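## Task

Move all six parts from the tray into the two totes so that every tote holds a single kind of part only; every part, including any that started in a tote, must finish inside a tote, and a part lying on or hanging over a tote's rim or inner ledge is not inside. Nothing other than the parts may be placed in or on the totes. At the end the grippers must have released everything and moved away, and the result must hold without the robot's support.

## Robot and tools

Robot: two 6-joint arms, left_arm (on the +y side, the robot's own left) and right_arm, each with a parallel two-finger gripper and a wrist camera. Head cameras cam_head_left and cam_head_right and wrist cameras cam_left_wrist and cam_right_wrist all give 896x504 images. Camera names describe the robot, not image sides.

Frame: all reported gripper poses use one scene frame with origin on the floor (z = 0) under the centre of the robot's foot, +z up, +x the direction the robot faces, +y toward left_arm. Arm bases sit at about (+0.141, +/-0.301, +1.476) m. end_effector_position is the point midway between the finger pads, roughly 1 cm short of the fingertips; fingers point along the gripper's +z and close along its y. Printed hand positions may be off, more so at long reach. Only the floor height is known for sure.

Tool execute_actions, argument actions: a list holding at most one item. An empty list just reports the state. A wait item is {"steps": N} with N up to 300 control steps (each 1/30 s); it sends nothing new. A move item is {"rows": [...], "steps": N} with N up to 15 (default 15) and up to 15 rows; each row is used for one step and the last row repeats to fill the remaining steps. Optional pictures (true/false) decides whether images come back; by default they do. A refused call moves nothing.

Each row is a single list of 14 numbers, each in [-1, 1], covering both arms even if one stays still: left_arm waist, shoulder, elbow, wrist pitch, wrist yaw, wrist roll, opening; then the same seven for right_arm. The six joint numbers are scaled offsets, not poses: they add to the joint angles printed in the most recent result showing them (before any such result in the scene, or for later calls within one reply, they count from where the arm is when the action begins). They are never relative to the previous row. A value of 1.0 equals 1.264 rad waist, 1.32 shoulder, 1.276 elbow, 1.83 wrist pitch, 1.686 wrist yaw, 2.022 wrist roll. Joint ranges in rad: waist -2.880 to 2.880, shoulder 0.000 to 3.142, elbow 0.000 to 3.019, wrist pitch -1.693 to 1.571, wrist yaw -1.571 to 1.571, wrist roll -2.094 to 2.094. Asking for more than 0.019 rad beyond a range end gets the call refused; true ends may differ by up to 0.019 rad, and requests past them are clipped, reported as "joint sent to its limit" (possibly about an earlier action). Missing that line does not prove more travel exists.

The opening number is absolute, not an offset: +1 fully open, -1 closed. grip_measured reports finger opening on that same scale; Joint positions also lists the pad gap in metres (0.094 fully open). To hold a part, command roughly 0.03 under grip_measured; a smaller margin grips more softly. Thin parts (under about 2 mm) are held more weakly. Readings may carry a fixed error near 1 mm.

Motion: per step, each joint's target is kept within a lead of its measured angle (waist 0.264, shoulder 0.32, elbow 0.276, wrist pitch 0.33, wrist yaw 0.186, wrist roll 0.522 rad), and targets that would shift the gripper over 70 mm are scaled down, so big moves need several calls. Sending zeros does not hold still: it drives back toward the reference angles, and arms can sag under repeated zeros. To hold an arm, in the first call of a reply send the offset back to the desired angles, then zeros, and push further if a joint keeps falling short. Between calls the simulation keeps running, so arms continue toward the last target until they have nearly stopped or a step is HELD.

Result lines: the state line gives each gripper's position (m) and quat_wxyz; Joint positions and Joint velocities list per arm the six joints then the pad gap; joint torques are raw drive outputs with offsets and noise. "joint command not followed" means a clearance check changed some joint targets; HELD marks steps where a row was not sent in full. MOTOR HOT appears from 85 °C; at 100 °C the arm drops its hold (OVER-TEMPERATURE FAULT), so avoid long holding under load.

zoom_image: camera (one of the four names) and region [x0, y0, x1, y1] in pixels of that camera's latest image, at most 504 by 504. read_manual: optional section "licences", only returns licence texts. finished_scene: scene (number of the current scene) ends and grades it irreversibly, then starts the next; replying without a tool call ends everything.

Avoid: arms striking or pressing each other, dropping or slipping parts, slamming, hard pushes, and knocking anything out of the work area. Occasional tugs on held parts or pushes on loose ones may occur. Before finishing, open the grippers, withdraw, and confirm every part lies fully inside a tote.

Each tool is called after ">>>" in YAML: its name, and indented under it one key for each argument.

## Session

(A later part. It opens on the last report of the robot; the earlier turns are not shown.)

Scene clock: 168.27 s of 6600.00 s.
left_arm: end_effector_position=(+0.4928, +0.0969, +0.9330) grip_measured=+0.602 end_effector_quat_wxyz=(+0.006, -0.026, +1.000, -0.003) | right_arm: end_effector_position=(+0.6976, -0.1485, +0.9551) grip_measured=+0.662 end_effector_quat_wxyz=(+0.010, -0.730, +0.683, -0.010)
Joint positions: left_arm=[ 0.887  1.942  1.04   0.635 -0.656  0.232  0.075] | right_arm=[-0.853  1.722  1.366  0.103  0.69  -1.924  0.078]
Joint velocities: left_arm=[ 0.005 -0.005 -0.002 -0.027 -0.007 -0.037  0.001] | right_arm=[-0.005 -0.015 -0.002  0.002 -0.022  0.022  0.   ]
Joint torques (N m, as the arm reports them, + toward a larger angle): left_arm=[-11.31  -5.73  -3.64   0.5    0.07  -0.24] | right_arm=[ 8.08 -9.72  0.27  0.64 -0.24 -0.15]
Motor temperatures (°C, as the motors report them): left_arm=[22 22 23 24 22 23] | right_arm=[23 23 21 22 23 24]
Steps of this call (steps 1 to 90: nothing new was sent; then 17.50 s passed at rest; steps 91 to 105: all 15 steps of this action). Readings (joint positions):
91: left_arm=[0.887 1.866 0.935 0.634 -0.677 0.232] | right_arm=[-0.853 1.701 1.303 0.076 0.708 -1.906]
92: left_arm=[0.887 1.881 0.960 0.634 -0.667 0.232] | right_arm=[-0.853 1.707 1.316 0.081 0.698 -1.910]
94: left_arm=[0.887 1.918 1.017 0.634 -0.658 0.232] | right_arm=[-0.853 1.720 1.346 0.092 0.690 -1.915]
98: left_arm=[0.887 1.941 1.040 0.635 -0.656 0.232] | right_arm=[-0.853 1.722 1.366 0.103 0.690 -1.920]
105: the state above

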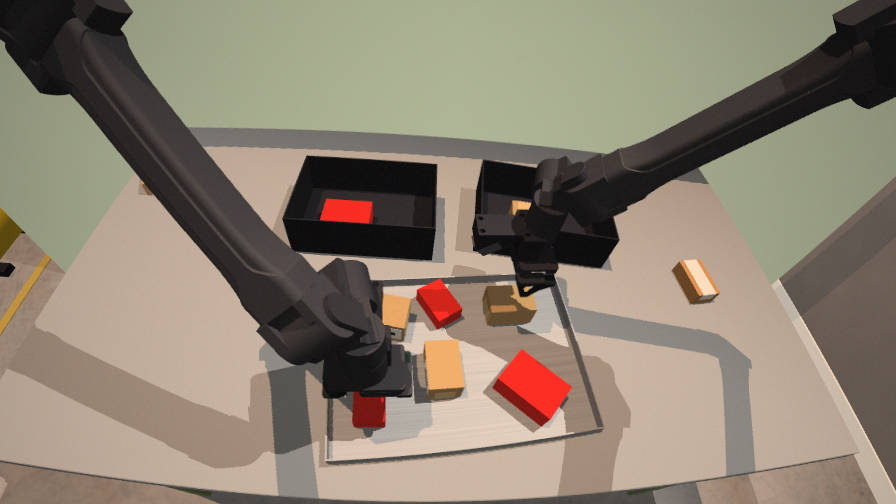

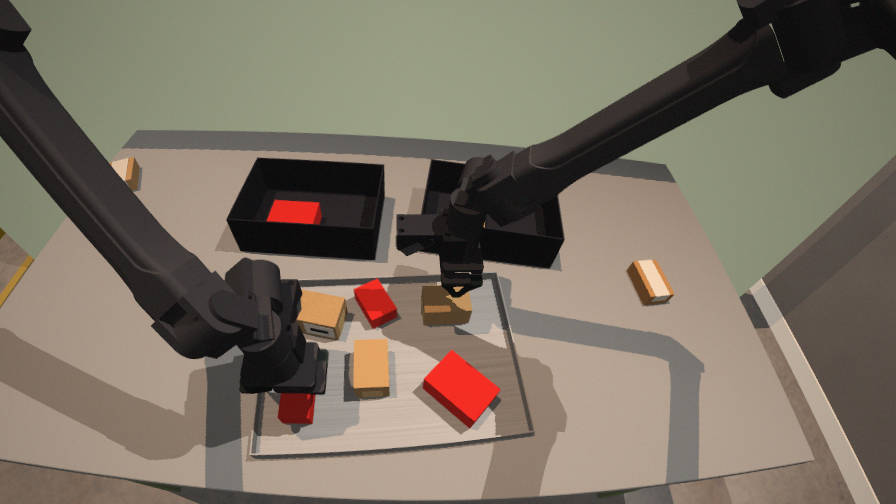

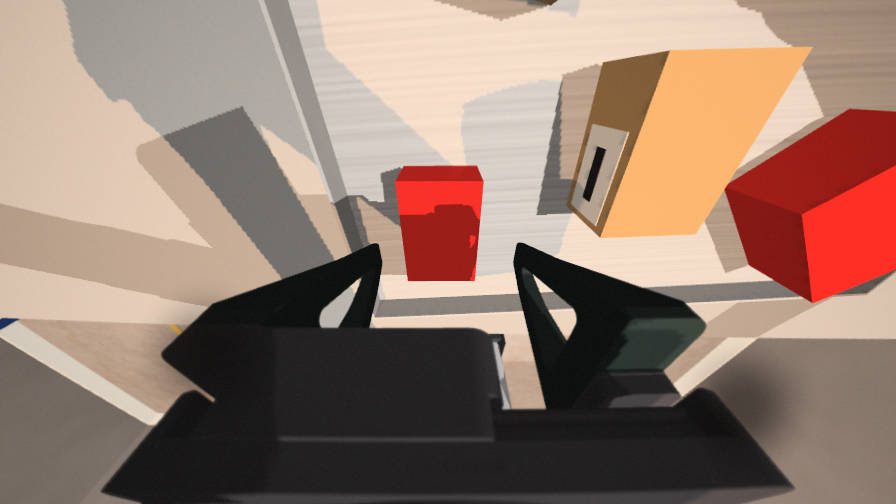

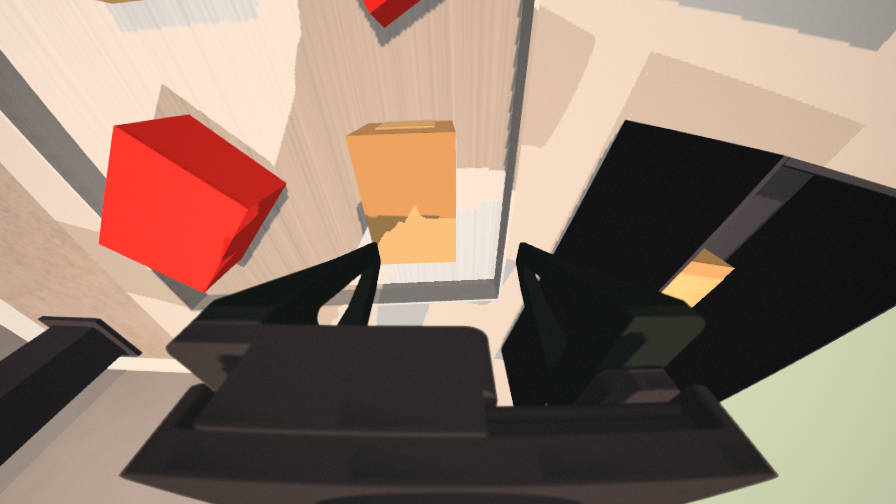

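>>> execute_actions:
  actions:
    - {"rows": [[0.015,0.022,0.027,-0.003,0.009,0.001,0.6,-0.0135,0.030,-0.002,0.004,-0.007,-0.004,0.66],[0.03,0.044,0.055,-0.007,0.019,0.002,0.6,-0.0135,0.030,-0.002,0.004,-0.007,-0.004,0.66],[0.04,0.06,0.075,-0.009,0.025,0.003,0.6,-0.0135,0.030,-0.002,0.004,-0.007,-0.004,0.66],[0.0494,0.074,0.0915,-0.011,0.031,0.004,0.6,-0.0135,0.030,-0.002,0.004,-0.007,-0.004,0.66]], "steps": 15}

Scene clock: 184.53 s of 6600.00 s.
left_arm: end_effector_position=(+0.5072, +0.0833, +0.9074) grip_measured=+0.602 end_effector_quat_wxyz=(+0.020, -0.035, +0.999, -0.009) | right_arm: end_effector_position=(+0.6817, -0.1356, +0.9466) grip_measured=+0.662 end_effector_quat_wxyz=(+0.007, -0.737, +0.676, +0.002)
Joint positions: left_arm=[ 0.895  2.002  1.132  0.636 -0.629  0.236  0.075] | right_arm=[-0.853  1.753  1.366  0.103  0.683 -1.925  0.078]
Joint velocities: left_arm=[-0.024 -0.005 -0.002 -0.012  0.007  0.11  -0.   ] | right_arm=[-0.015 -0.015 -0.012  0.017  0.022 -0.051  0.001]
Joint torques (N m, as the arm reports them, + toward a larger angle): left_arm=[-6.44 -3.29 -1.01 -0.95  1.1  -0.09] | right_arm=[ 6.69 -9.98 -0.27  0.47 -0.25 -0.15]
Motor temperatures (°C, as the motors report them): left_arm=[23 22 23 24 22 23] | right_arm=[23 23 21 22 23 24]
Steps of this call (steps 1 to 15: the robot went on to your last target; steps 16 to 90: nothing new was sent; then 12.77 s passed at rest; steps 91 to 105: all 15 steps of this action). Readings (joint positions):
91: left_arm=[0.887 1.944 1.043 0.635 -0.652 0.232] | right_arm=[-0.853 1.723 1.366 0.103 0.687 -1.925]
92: left_arm=[0.888 1.951 1.054 0.635 -0.640 0.232] | right_arm=[-0.853 1.725 1.366 0.103 0.685 -1.925]
94: left_arm=[0.896 1.982 1.104 0.635 -0.615 0.232] | right_arm=[-0.853 1.732 1.366 0.103 0.684 -1.925]
98: left_arm=[0.895 2.002 1.132 0.636 -0.629 0.236] | right_arm=[-0.853 1.748 1.366 0.103 0.683 -1.925]
105: the state above

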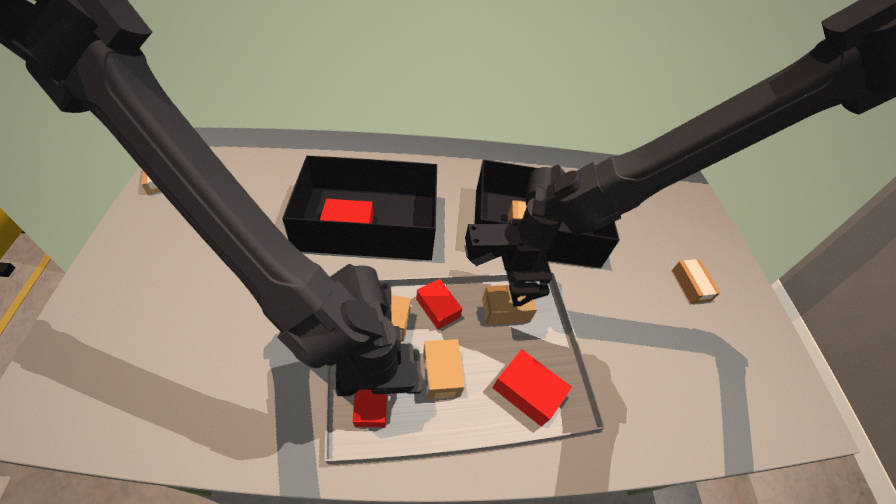

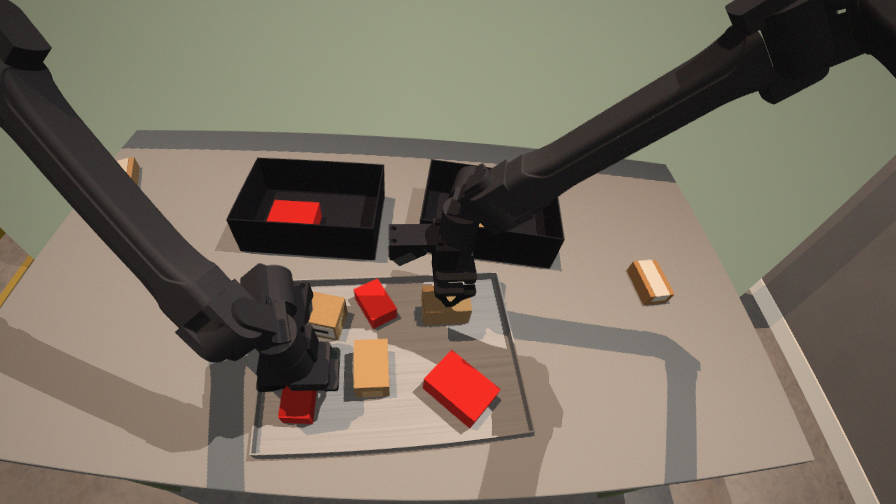

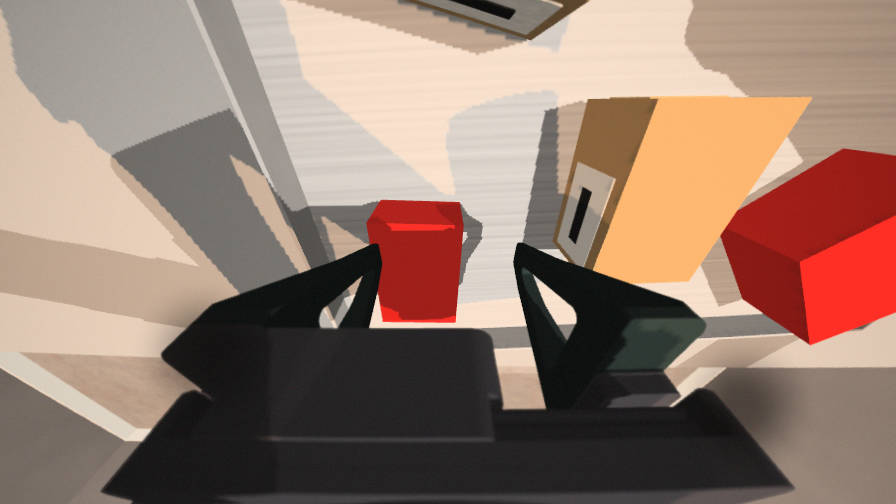

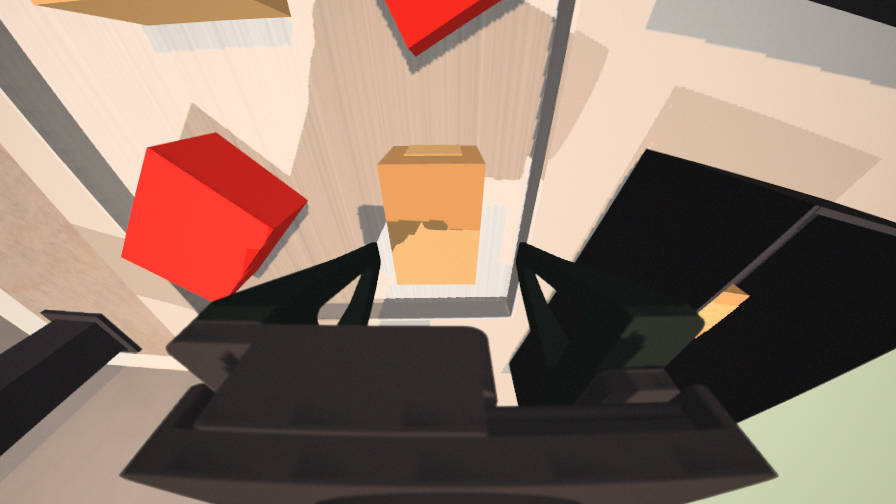

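>>> execute_actions:
  actions:
    - {"rows": [[0,-0.045,-0.081,0.001,-0.02,-0.007,0.8,-0.036,0.002,-0.003,0.003,-0.002,-0.004,0.9]], "steps": 15}

Scene clock: 193.10 s of 6600.00 s.
left_arm: end_effector_position=(+0.4905, +0.0999, +0.9292) grip_measured=+0.798 end_effector_quat_wxyz=(+0.004, -0.025, +1.000, +0.003) | right_arm: end_effector_position=(+0.6756, -0.1540, +0.9352) grip_measured=+0.898 end_effector_quat_wxyz=(-0.007, -0.735, +0.678, -0.003)
Joint positions: left_arm=[ 0.893  1.949  1.045  0.636 -0.662  0.236  0.084] | right_arm=[-0.884  1.753  1.366  0.103  0.683 -1.925  0.089]
Joint velocities: left_arm=[ 0.005 -0.005 -0.002 -0.007  0.007  0.007 -0.   ] | right_arm=[-0.005 -0.005  0.017  0.027 -0.007  0.007 -0.002]
Joint torques (N m, as the arm reports them, + toward a larger angle): left_arm=[-9.51 -6.26 -4.52 -0.07 -0.01 -0.29] | right_arm=[  7.12 -10.32  -0.28   0.52  -0.12  -0.13]
Motor temperatures (°C, as the motors report them): left_arm=[22 22 23 24 22 23] | right_arm=[23 23 21 22 23 24]
Steps of this call (steps 1 to 15: the robot went on to your last target; steps 16 to 90: nothing new was sent; then 5.07 s passed at rest; steps 91 to 105: all 15 steps of this action). Readings (joint positions):
91: left_arm=[0.893 1.996 1.124 0.636 -0.642 0.236] | right_arm=[-0.854 1.753 1.366 0.103 0.683 -1.925]
92: left_arm=[0.893 1.986 1.106 0.636 -0.652 0.236] | right_arm=[-0.856 1.753 1.366 0.103 0.683 -1.925]
94: left_arm=[0.893 1.962 1.067 0.636 -0.661 0.236] | right_arm=[-0.864 1.753 1.366 0.103 0.683 -1.925]
98: left_arm=[0.893 1.949 1.045 0.636 -0.662 0.236] | right_arm=[-0.881 1.753 1.366 0.103 0.683 -1.925]
105: the state above

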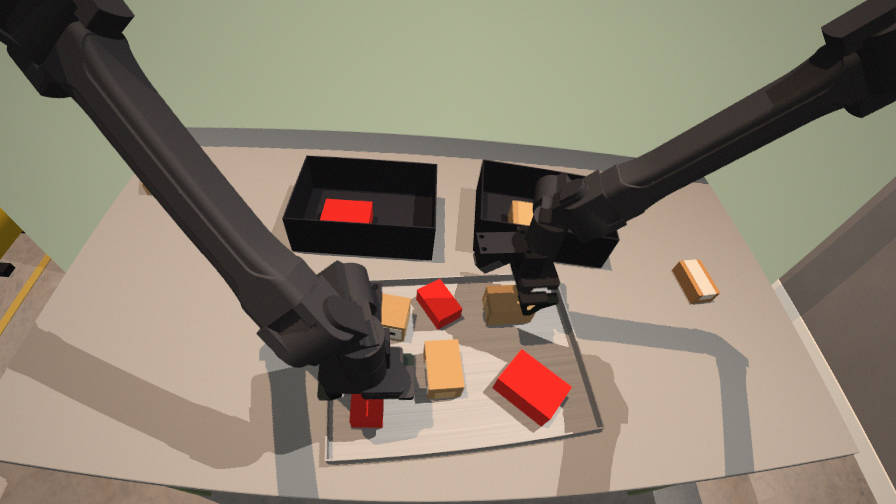

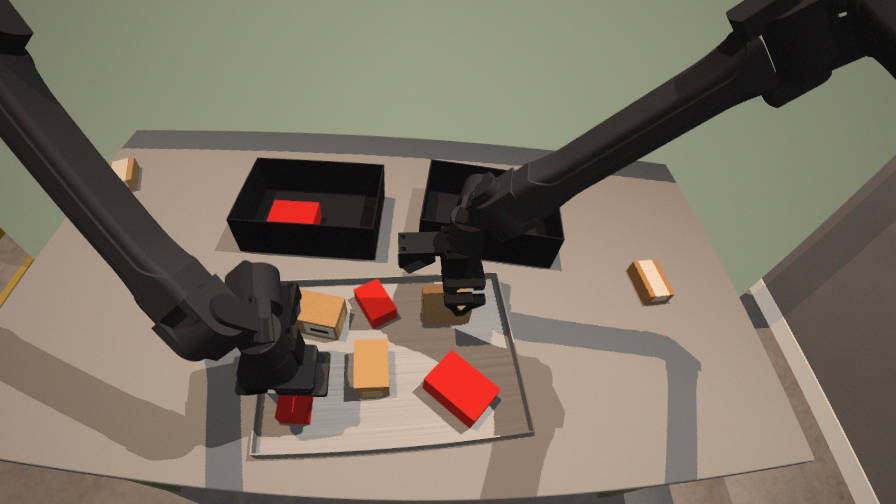

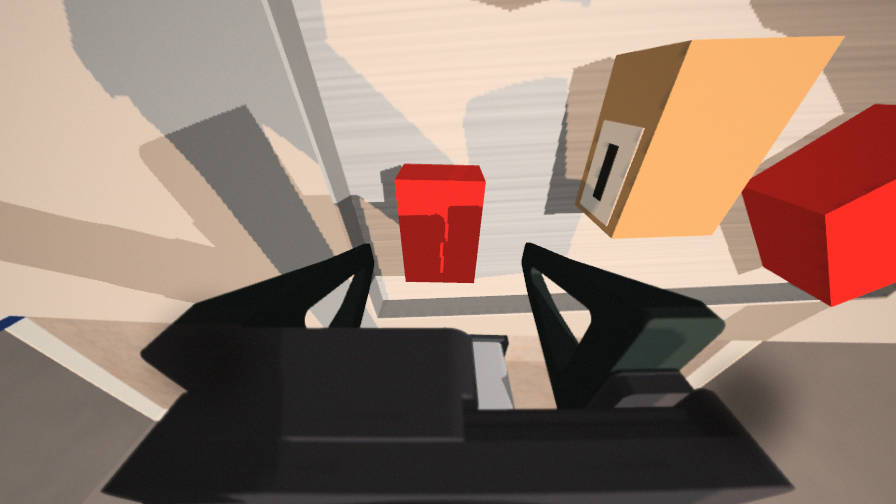

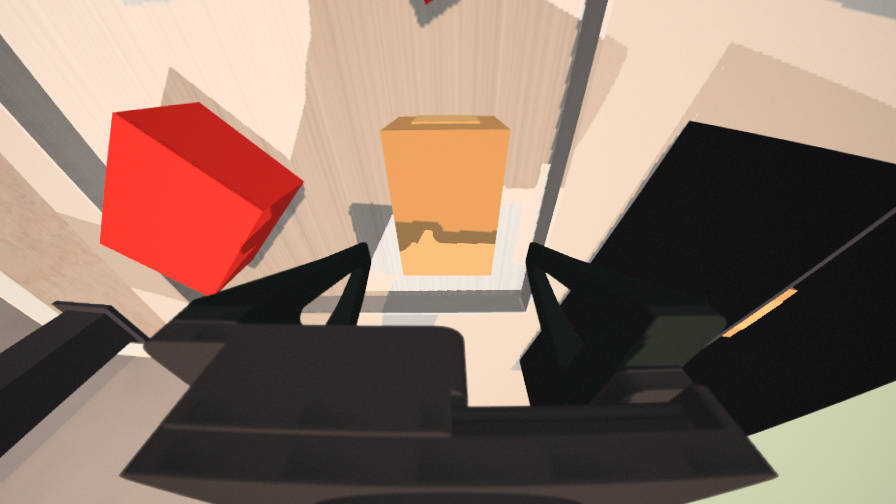

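>>> execute_actions:
  actions:
    - {"rows": [ [0.020,0.009,0.011,-0.006,0.005,0,0.8,-0.019,0.010,0.011,0.002,-0.004,-0.002,0.9], [0.025,0.018,0.022,-0.008,0.009,0,0.8,-0.022,0.021,0.022,0.002,-0.008,-0.004,0.9], [0.030,0.027,0.033,-0.009,0.014,0.001,0.8,-0.025,0.031,0.033,0.003,-0.012,-0.006,0.9], [0.036,0.036,0.044,-0.011,0.018,0.001,0.8,-0.028,0.041,0.044,0.003,-0.016,-0.008,0.9], [0.041,0.045,0.055,-0.012,0.023,0.001,0.8,-0.032,0.052,0.054,0.004,-0.020,-0.009,0.9], [0.046,0.054,0.066,-0.014,0.028,0.002,0.8,-0.035,0.062,0.065,0.004,-0.024,-0.011,0.9], [0.051,0.063,0.077,-0.015,0.032,0.002,0.8,-0.038,0.072,0.076,0.005,-0.028,-0.013,0.9], [0.0566,0.072,0.0878,-0.0164,0.0368,0.002,0.8,-0.0411,0.0826,0.087,0.0055,-0.0326,-0.015,0.9]], "steps": 15}

Scene clock: 198.80 s of 6600.00 s.
left_arm: end_effector_position=(+0.4791, +0.1029, +0.8771) grip_measured=+0.798 end_effector_quat_wxyz=(-0.002, -0.031, +1.000, +0.002) | right_arm: end_effector_position=(+0.6736, -0.1442, +0.8896) grip_measured=+0.898 end_effector_quat_wxyz=(-0.002, -0.738, +0.675, +0.002)
Joint positions: left_arm=[ 0.957  2.047  1.157  0.622 -0.602  0.236  0.084] | right_arm=[-0.921  1.858  1.474  0.106  0.633 -1.946  0.089]
Joint velocities: left_arm=[-0.015  0.015  0.007 -0.017 -0.037  0.022 -0.   ] | right_arm=[-0.005  0.063  0.002  0.002 -0.007 -0.007  0.   ]
Joint torques (N m, as the arm reports them, + toward a larger angle): left_arm=[-9.12 -5.83 -3.32 -0.83  0.13 -0.09] | right_arm=[  6.6  -10.46   0.15   0.63  -0.24  -0.14]
Motor temperatures (°C, as the motors report them): left_arm=[22 22 23 24 22 23] | right_arm=[23 23 21 22 23 24]
Steps of this call (steps 1 to 15: the robot went on to your last target; steps 16 to 90: nothing new was sent; then 2.20 s passed at rest; steps 91 to 105: all 15 steps of this action). Readings (joint positions):
91: left_arm=[0.894 1.949 1.046 0.636 -0.660 0.236] | right_arm=[-0.884 1.753 1.367 0.103 0.683 -1.925]
92: left_arm=[0.895 1.951 1.050 0.636 -0.655 0.236] | right_arm=[-0.885 1.754 1.370 0.103 0.679 -1.926]
94: left_arm=[0.900 1.963 1.069 0.636 -0.640 0.236] | right_arm=[-0.887 1.765 1.389 0.103 0.667 -1.928]
98: left_arm=[0.925 2.007 1.132 0.630 -0.608 0.236] | right_arm=[-0.901 1.809 1.451 0.104 0.641 -1.936]
105: the state above

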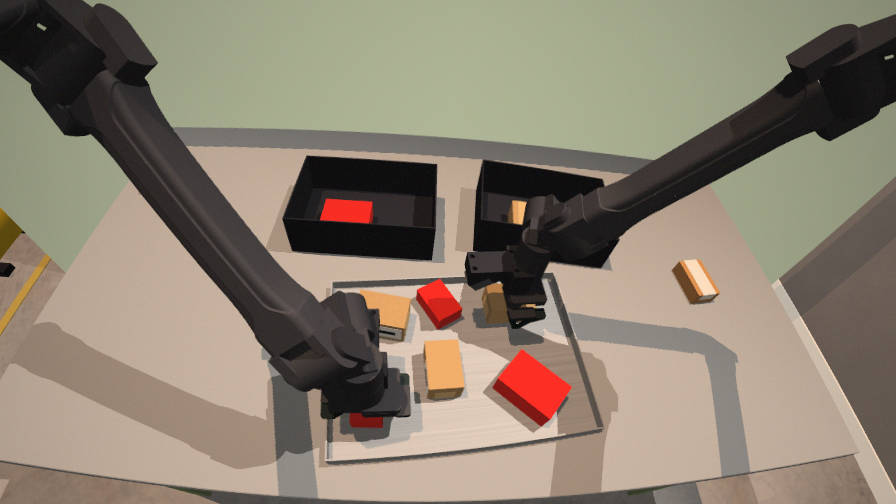

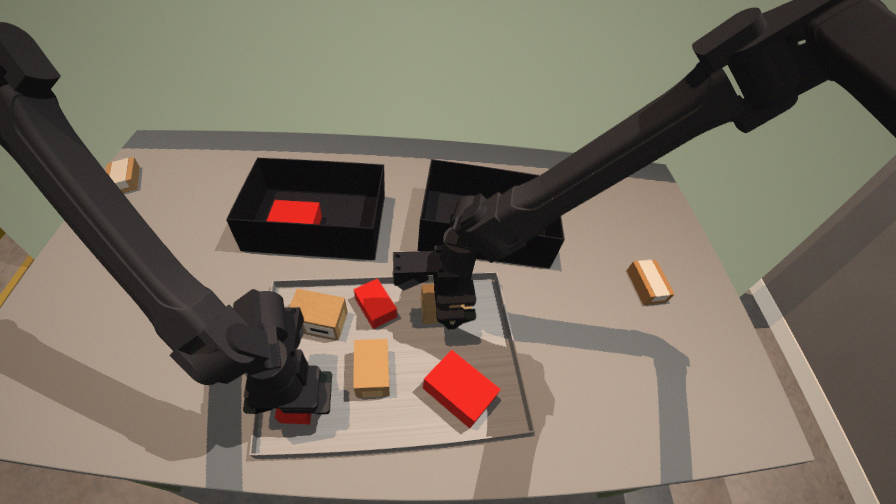

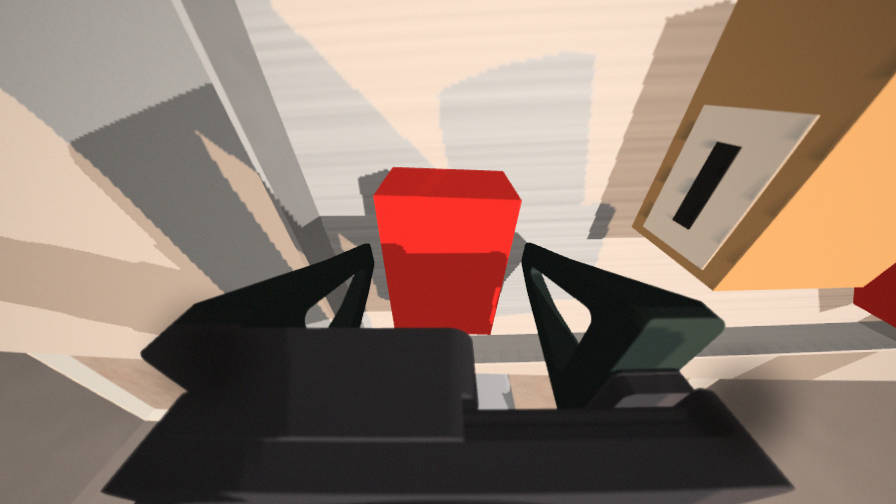

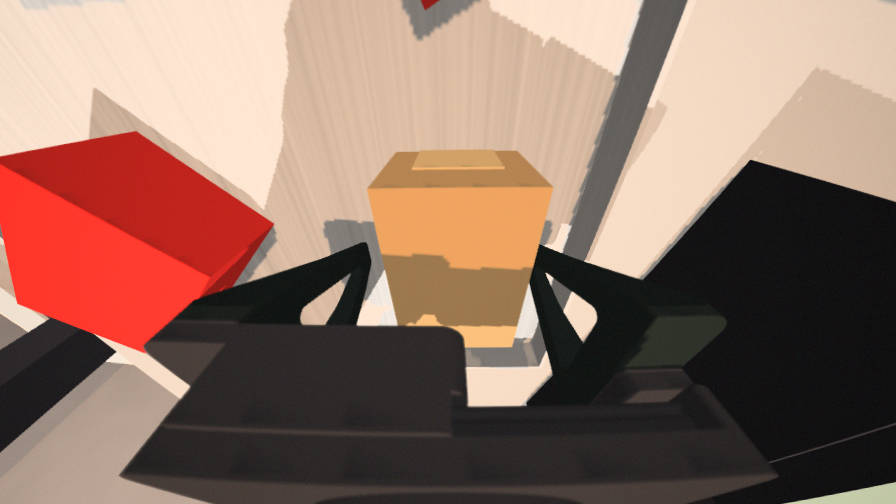

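>>> execute_actions:
  actions:
    - {"rows": [ [0,0,0,0,0,0,0.68,0,0,0,0,0,0,0.8], [0,0,0,0,0,0,0.56,0,0,0,0,0,0,0.7], [0,0,0,0,0,0,0.45,0,0,0,0,0,0,0.6], [0,0,0,0,0,0,0.35,0,0,0,0,0,0,0.52], [0,0,0,0,0,0,0.27,0,0,0,0,0,0,0.46], [0,0,0,0,0,0,0.2,0,0,0,0,0,0,0.4], [0,0,0,0,0,0,0.15,0,0,0,0,0,0,0.36], [0,0,0,0,0,0,0.11,0,0,0,0,0,0,0.32], [0,0,0,0,0,0,0.08,0,0,0,0,0,0,0.29], [0,0,0,0,0,0,0.06,0,0,0,0,0,0,0.27]], "steps": 15}
  pictures: false

Scene clock: 201.23 s of 6600.00 s.
left_arm: end_effector_position=(+0.4788, +0.1027, +0.8771) grip_measured=+0.068 end_effector_quat_wxyz=(-0.002, -0.031, +1.000, +0.002) | right_arm: end_effector_position=(+0.6727, -0.1436, +0.8891) grip_measured=+0.272 end_effector_quat_wxyz=(-0.002, -0.739, +0.673, +0.002)
Joint positions: left_arm=[ 0.957  2.048  1.157  0.622 -0.602  0.236  0.05 ] | right_arm=[-0.921  1.86   1.474  0.106  0.633 -1.949  0.06 ]
Joint velocities: left_arm=[-0.024 -0.005 -0.022 -0.002  0.037 -0.022 -0.001] | right_arm=[-0.005 -0.015 -0.002  0.007  0.007 -0.051 -0.   ]
Joint torques (N m, as the arm reports them, + toward a larger angle): left_arm=[-9.79 -5.68 -3.38 -0.18  0.03 -0.13] | right_arm=[  7.47 -10.75  -0.09   0.26   0.01  -0.04]
Motor temperatures (°C, as the motors report them): left_arm=[22 22 23 24 22 23] | right_arm=[23 23 21 22 23 24]
Steps of this call (steps 1 to 15: the robot went on to your last target; steps 16 to 58: nothing new was sent; steps 59 to 73: all 15 steps of this action). Readings (joint positions):
59: left_arm=[0.957 2.048 1.157 0.622 -0.602 0.236] | right_arm=[-0.921 1.860 1.474 0.106 0.633 -1.949]
60: left_arm=[0.957 2.048 1.157 0.622 -0.602 0.236] | right_arm=[-0.921 1.860 1.474 0.106 0.633 -1.949]
62: left_arm=[0.957 2.048 1.157 0.622 -0.602 0.236] | right_arm=[-0.921 1.860 1.474 0.106 0.633 -1.949]
66: left_arm=[0.957 2.048 1.157 0.622 -0.602 0.236] | right_arm=[-0.921 1.860 1.474 0.106 0.633 -1.949]
73: the state above

>>> execute_actions:
  actions:
    - {"rows": [ [0,0,0,0,0,0,0.04,0,0,0,0,0,0,0.25], [0,0,0,0,0,0,0.02,0,0,0,0,0,0,0.23], [0,0,0,0,0,0,0.0,0,0,0,0,0,0,0.21], [0,0,0,0,0,0,-0.02,0,0,0,0,0,0,0.19], [0,0,0,0,0,0,-0.04,0,0,0,0,0,0,0.17], [0,0,0,0,0,0,-0.06,0,0,0,0,0,0,0.15]], "steps": 12}
  pictures: false

Scene clock: 203.23 s of 6600.00 s.
left_arm: end_effector_position=(+0.4788, +0.1027, +0.8771) grip_measured=+0.048 end_effector_quat_wxyz=(-0.002, -0.031, +1.000, +0.002) | right_arm: end_effector_position=(+0.6727, -0.1436, +0.8891) grip_measured=+0.239 end_effector_quat_wxyz=(-0.002, -0.739, +0.673, +0.002)
Joint positions: left_arm=[ 0.957  2.048  1.157  0.622 -0.602  0.236  0.049] | right_arm=[-0.921  1.86   1.474  0.106  0.633 -1.949  0.058]
Joint velocities: left_arm=[ 0.005 -0.005  0.022 -0.007 -0.022 -0.081  0.   ] | right_arm=[ 0.005 -0.005  0.002 -0.007 -0.007 -0.037  0.001]
Joint torques (N m, as the arm reports them, + toward a larger angle): left_arm=[-9.76 -5.66 -3.37 -0.16  0.03 -0.13] | right_arm=[  7.5  -10.52  -0.13   0.31  -0.02  -0.07]
Motor temperatures (°C, as the motors report them): left_arm=[22 22 23 24 22 23] | right_arm=[23 23 21 22 23 24]
Steps of this call (steps 1 to 15: the robot went on to your last target; steps 16 to 48: nothing new was sent; steps 49 to 60: all 12 steps of this action). Readings (joint positions):
49: left_arm=[0.957 2.048 1.157 0.622 -0.602 0.236] | right_arm=[-0.921 1.860 1.474 0.106 0.633 -1.949]
50: left_arm=[0.957 2.048 1.157 0.622 -0.602 0.236] | right_arm=[-0.921 1.860 1.474 0.106 0.633 -1.949]
52: left_arm=[0.957 2.048 1.157 0.622 -0.602 0.236] | right_arm=[-0.921 1.860 1.474 0.106 0.633 -1.949]
56: left_arm=[0.957 2.048 1.157 0.622 -0.602 0.236] | right_arm=[-0.921 1.860 1.474 0.106 0.633 -1.949]
60: the state above

>>> execute_actions:
  actions:
    - {"rows": [ [-0.02,0,0,0,0,0,0.01,0.02,0,0,0,0,0,0.2], [-0.033,-0.018,-0.024,0.002,-0.009,-0.003,0.01,0.032,-0.02,-0.021,-0.001,0.008,0.003,0.2], [-0.046,-0.037,-0.048,0.005,-0.018,-0.005,0.01,0.044,-0.04,-0.042,-0.003,0.016,0.005,0.2], [-0.059,-0.055,-0.071,0.007,-0.027,-0.008,0.01,0.055,-0.061,-0.063,-0.004,0.025,0.008,0.2], [-0.072,-0.073,-0.095,0.01,-0.036,-0.01,0.01,0.067,-0.081,-0.083,-0.006,0.033,0.011,0.2], [-0.085,-0.092,-0.119,0.012,-0.045,-0.013,0.01,0.079,-0.101,-0.104,-0.007,0.041,0.014,0.2], [-0.098,-0.11,-0.143,0.014,-0.054,-0.016,0.01,0.091,-0.122,-0.125,-0.008,0.049,0.016,0.2], [-0.111,-0.128,-0.166,0.017,-0.063,-0.018,0.01,0.103,-0.142,-0.146,-0.01,0.058,0.019,0.2], [-0.124,-0.146,-0.19,0.019,-0.072,-0.021,0.01,0.114,-0.162,-0.167,-0.011,0.066,0.022,0.2], [-0.137,-0.165,-0.214,0.021,-0.081,-0.023,0.01,0.126,-0.182,-0.188,-0.013,0.074,0.024,0.2], [-0.1495,-0.183,-0.2375,0.0238,-0.09,-0.026,0.01,0.138,-0.2027,-0.2085,-0.014,0.0823,0.027,0.2]], "steps": 15}

Scene clock: 226.23 s of 6600.00 s.
left_arm: end_effector_position=(+0.4992, +0.0885, +1.0188) grip_measured=+0.048 end_effector_quat_wxyz=(+0.014, -0.022, +1.000, -0.013) | right_arm: end_effector_position=(+0.6691, -0.1333, +1.0174) grip_measured=+0.239 end_effector_quat_wxyz=(+0.004, -0.747, +0.664, +0.006)
Joint positions: left_arm=[ 0.765  1.796  0.87   0.645 -0.75   0.206  0.049] | right_arm=[-0.768  1.617  1.21   0.087  0.766 -1.912  0.058]
Joint velocities: left_arm=[-0.22  -0.171  0.007  0.051 -0.051 -0.037  0.   ] | right_arm=[ 0.357 -0.386  0.007  0.002  0.022  0.051  0.001]
Joint torques (N m, as the arm reports them, + toward a larger angle): left_arm=[-8.34 -4.08 -4.04  0.55 -0.08 -0.31] | right_arm=[ 7.62 -9.88 -0.31  0.1   0.19 -0.02]
Motor temperatures (°C, as the motors report them): left_arm=[23 22 24 24 22 23] | right_arm=[24 23 21 22 23 24]
Steps of this call (steps 1 to 15: the robot went on to your last target; steps 16 to 90: nothing new was sent; then 19.50 s passed at rest; steps 91 to 105: all 15 steps of this action). Readings (joint positions):
91: left_arm=[0.957 2.048 1.157 0.622 -0.602 0.236] | right_arm=[-0.921 1.860 1.474 0.106 0.633 -1.949]
92: left_arm=[0.956 2.047 1.157 0.622 -0.608 0.236] | right_arm=[-0.921 1.860 1.472 0.106 0.636 -1.949]
94: left_arm=[0.950 2.037 1.143 0.622 -0.633 0.236] | right_arm=[-0.917 1.850 1.454 0.106 0.658 -1.946]
98: left_arm=[0.902 1.953 1.032 0.623 -0.694 0.228] | right_arm=[-0.883 1.776 1.343 0.101 0.712 -1.935]
105: the state above

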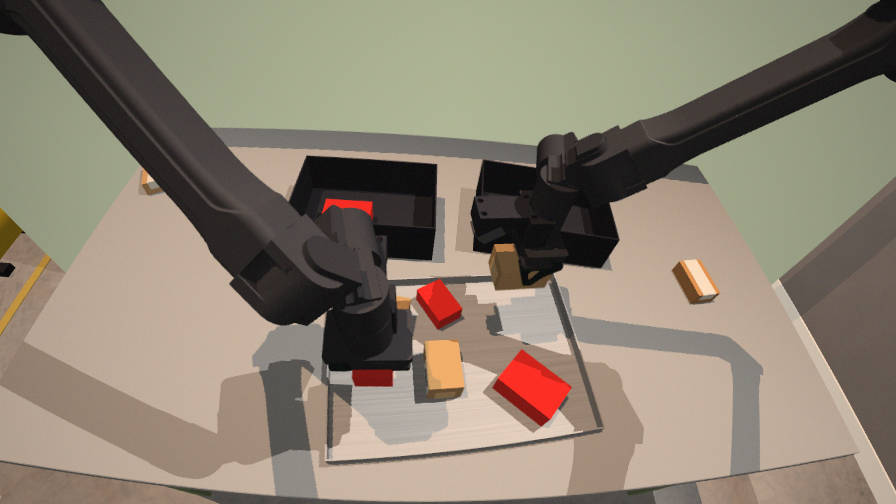

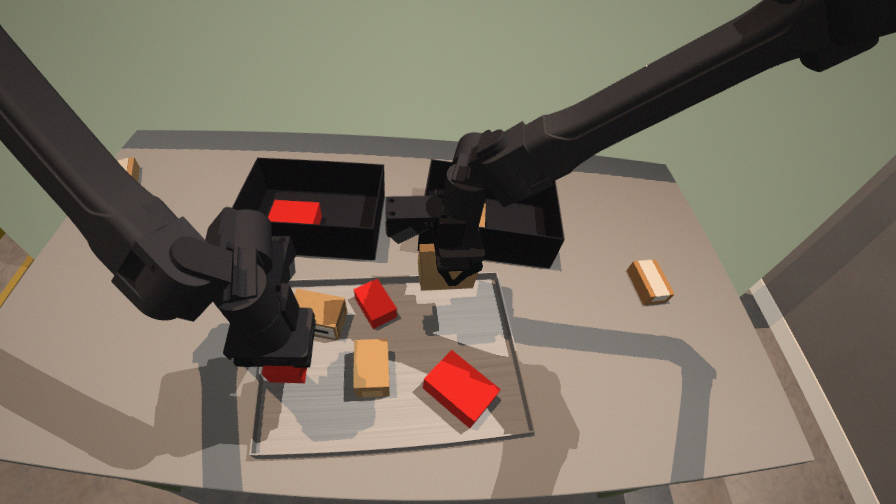

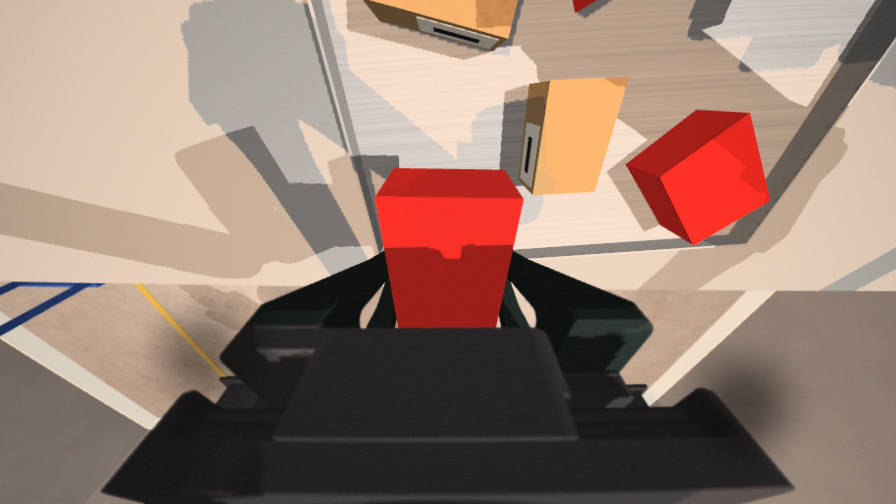

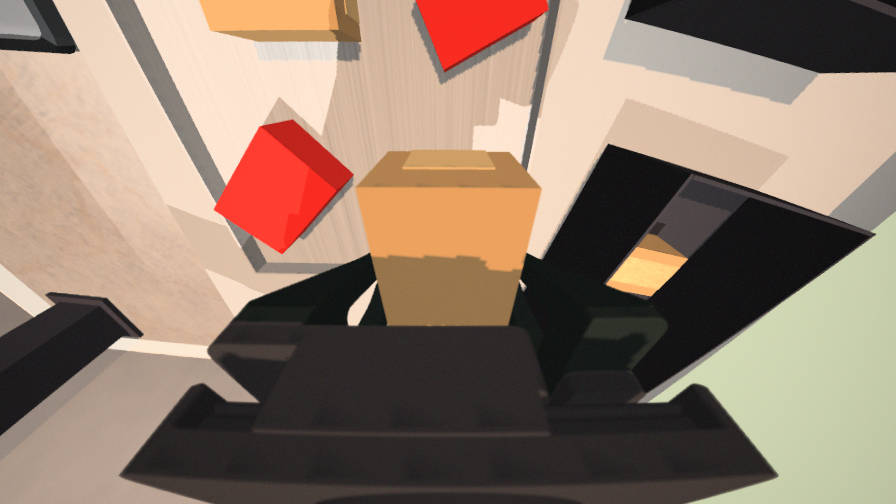

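>>> execute_actions:
  actions:
    - {"rows": [ [-0.02,0.003,0.055,-0.039,-0.006,-0.001,0.01,-0.015,-0.006,0.028,-0.022,-0.004,0.006,0.2], [-0.026,0.006,0.11,-0.078,-0.011,-0.002,0.01,-0.021,-0.012,0.055,-0.044,-0.008,0.011,0.2], [-0.033,0.008,0.165,-0.117,-0.017,-0.004,0.01,-0.028,-0.018,0.083,-0.067,-0.012,0.017,0.2], [-0.039,0.011,0.22,-0.156,-0.023,-0.005,0.01,-0.034,-0.024,0.111,-0.089,-0.016,0.023,0.2], [-0.046,0.014,0.275,-0.195,-0.028,-0.006,0.01,-0.04,-0.03,0.138,-0.111,-0.02,0.029,0.2], [-0.052,0.017,0.33,-0.234,-0.034,-0.007,0.01,-0.047,-0.036,0.166,-0.133,-0.024,0.034,0.2], [-0.059,0.02,0.385,-0.273,-0.04,-0.008,0.01,-0.053,-0.042,0.194,-0.155,-0.028,0.04,0.2], [-0.065,0.022,0.44,-0.312,-0.045,-0.01,0.01,-0.059,-0.048,0.221,-0.178,-0.031,0.046,0.2], [-0.071,0.025,0.495,-0.351,-0.051,-0.011,0.01,-0.066,-0.054,0.249,-0.2,-0.035,0.052,0.2], [-0.078,0.028,0.55,-0.39,-0.057,-0.012,0.01,-0.072,-0.06,0.277,-0.222,-0.039,0.057,0.2], [-0.084,0.031,0.605,-0.429,-0.062,-0.013,0.01,-0.078,-0.066,0.304,-0.244,-0.043,0.063,0.2], [-0.091,0.034,0.66,-0.468,-0.068,-0.014,0.01,-0.085,-0.072,0.332,-0.266,-0.047,0.069,0.2], [-0.097,0.036,0.715,-0.507,-0.074,-0.016,0.01,-0.091,-0.078,0.36,-0.289,-0.051,0.075,0.2], [-0.104,0.039,0.77,-0.546,-0.079,-0.017,0.01,-0.098,-0.084,0.387,-0.311,-0.055,0.08,0.2], [-0.11,0.042,0.825,-0.585,-0.085,-0.018,0.01,-0.104,-0.09,0.415,-0.333,-0.059,0.086,0.2]], "steps": 15}
  pictures: false

>>> execute_actions:
  actions:
    - {"steps": 12}

Scene clock: 235.67 s of 6600.00 s.
left_arm: end_effector_position=(+0.7440, +0.0752, +0.9751) grip_measured=+0.048 end_effector_quat_wxyz=(-0.007, -0.004, +1.000, +0.022) | right_arm: end_effector_position=(+0.8104, -0.2309, +1.0109) grip_measured=+0.239 end_effector_quat_wxyz=(-0.007, -0.709, +0.705, +0.019)
Joint positions: left_arm=[ 0.722  1.849  1.605 -0.088 -0.868  0.198  0.049] | right_arm=[-0.857  1.578  1.621 -0.379  0.686 -1.809  0.058]
Joint velocities: left_arm=[-0.23   0.044  1.678 -1.751 -0.227  0.037 -0.   ] | right_arm=[-0.181 -0.161  0.799 -0.994 -0.183  0.242  0.002]
Joint torques (N m, as the arm reports them, + toward a larger angle): left_arm=[-16.37  -9.28   1.19  -0.43  -0.08  -0.31] | right_arm=[  5.87 -16.93   3.52   0.    -0.26   0.01]
Motor temperatures (°C, as the motors report them): left_arm=[23 22 24 24 22 23] | right_arm=[24 23 21 22 23 24]
Steps of this call (steps 1 to 30: the robot went on to your last target; steps 31 to 150: nothing new was sent; then 3.93 s passed at rest; steps 151 to 165: all 15 steps of this action). Readings (joint positions):
151: left_arm=[0.784 1.817 0.876 0.639 -0.758 0.199] | right_arm=[-0.750 1.589 1.214 0.080 0.767 -1.901]
152: left_arm=[0.782 1.818 0.897 0.604 -0.765 0.199] | right_arm=[-0.753 1.591 1.224 0.061 0.762 -1.901]
154: left_arm=[0.775 1.827 0.978 0.511 -0.778 0.199] | right_arm=[-0.765 1.598 1.266 -0.003 0.748 -1.894]
158: left_arm=[0.760 1.840 1.196 0.323 -0.804 0.199] | right_arm=[-0.803 1.601 1.396 -0.147 0.725 -1.867]
165: the state above

Scene clock: 236.07 s of 6600.00 s.
left_arm: end_effector_position=(+0.8827, +0.0959, +1.0415) grip_measured=+0.048 end_effector_quat_wxyz=(+0.020, -0.017, +1.000, +0.002) | right_arm: end_effector_position=(+0.8675, -0.3022, +1.0471) grip_measured=+0.239 end_effector_quat_wxyz=(-0.003, -0.670, +0.742, -0.004)
Joint positions: left_arm=[ 0.645  1.824  1.932 -0.398 -0.891  0.187  0.049] | right_arm=[-0.889  1.499  1.731 -0.507  0.673 -1.75   0.058]
Joint velocities: left_arm=[-0.063 -0.015 -0.002 -0.066 -0.051 -0.037  0.   ] | right_arm=[-0.005 -0.005  0.012 -0.051 -0.081  0.022 -0.   ]
Joint torques (N m, as the arm reports them, + toward a larger angle): left_arm=[-15.19  -8.52   2.25  -1.14  -0.05  -0.3 ] | right_arm=[  4.7  -15.02   4.01  -0.29  -0.24   0.01]
Motor temperatures (°C, as the motors report them): left_arm=[23 22 24 24 22 23] | right_arm=[24 23 21 22 23 24]
Steps of this call (steps 1 to 12: the robot went on to your last target). Readings (joint positions):
1: left_arm=[0.715 1.850 1.664 -0.149 -0.876 0.199] | right_arm=[-0.863 1.572 1.647 -0.411 0.681 -1.801]
2: left_arm=[0.708 1.851 1.712 -0.210 -0.881 0.198] | right_arm=[-0.868 1.566 1.671 -0.439 0.677 -1.793]
4: left_arm=[0.694 1.857 1.810 -0.301 -0.887 0.197] | right_arm=[-0.878 1.548 1.706 -0.481 0.673 -1.776]
8: left_arm=[0.663 1.844 1.925 -0.385 -0.891 0.190] | right_arm=[-0.889 1.509 1.729 -0.504 0.673 -1.757]
12: the state above

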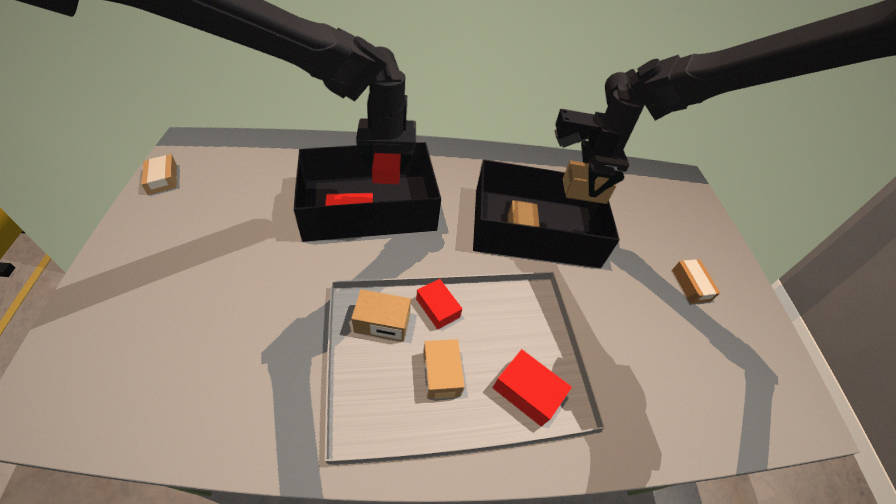

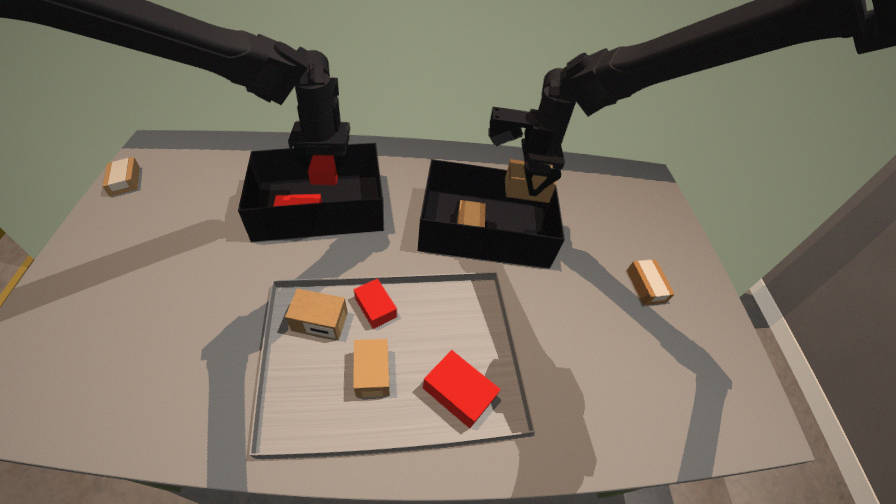

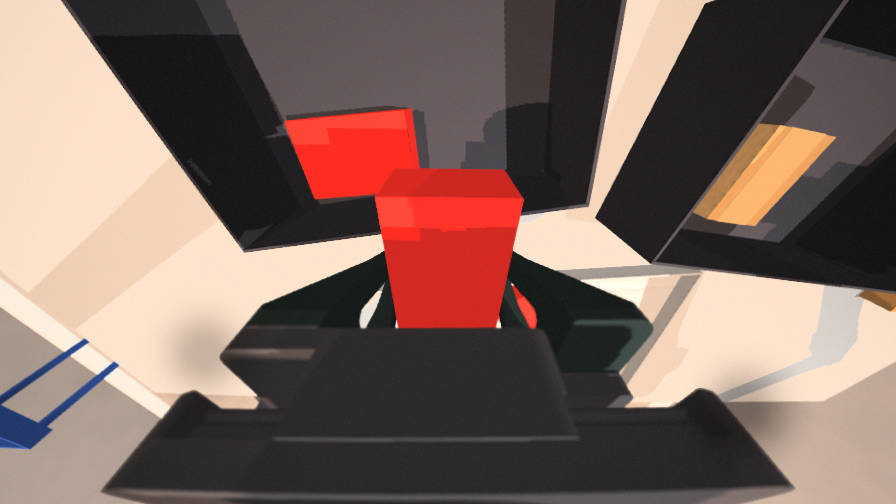

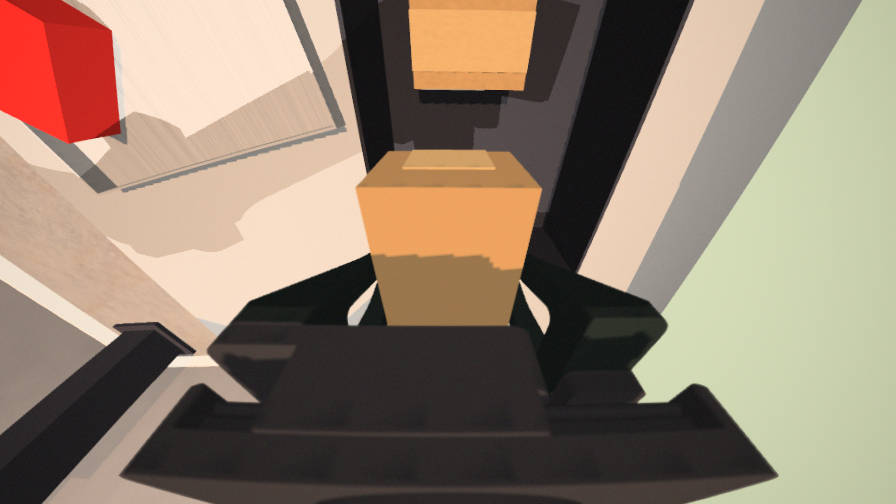

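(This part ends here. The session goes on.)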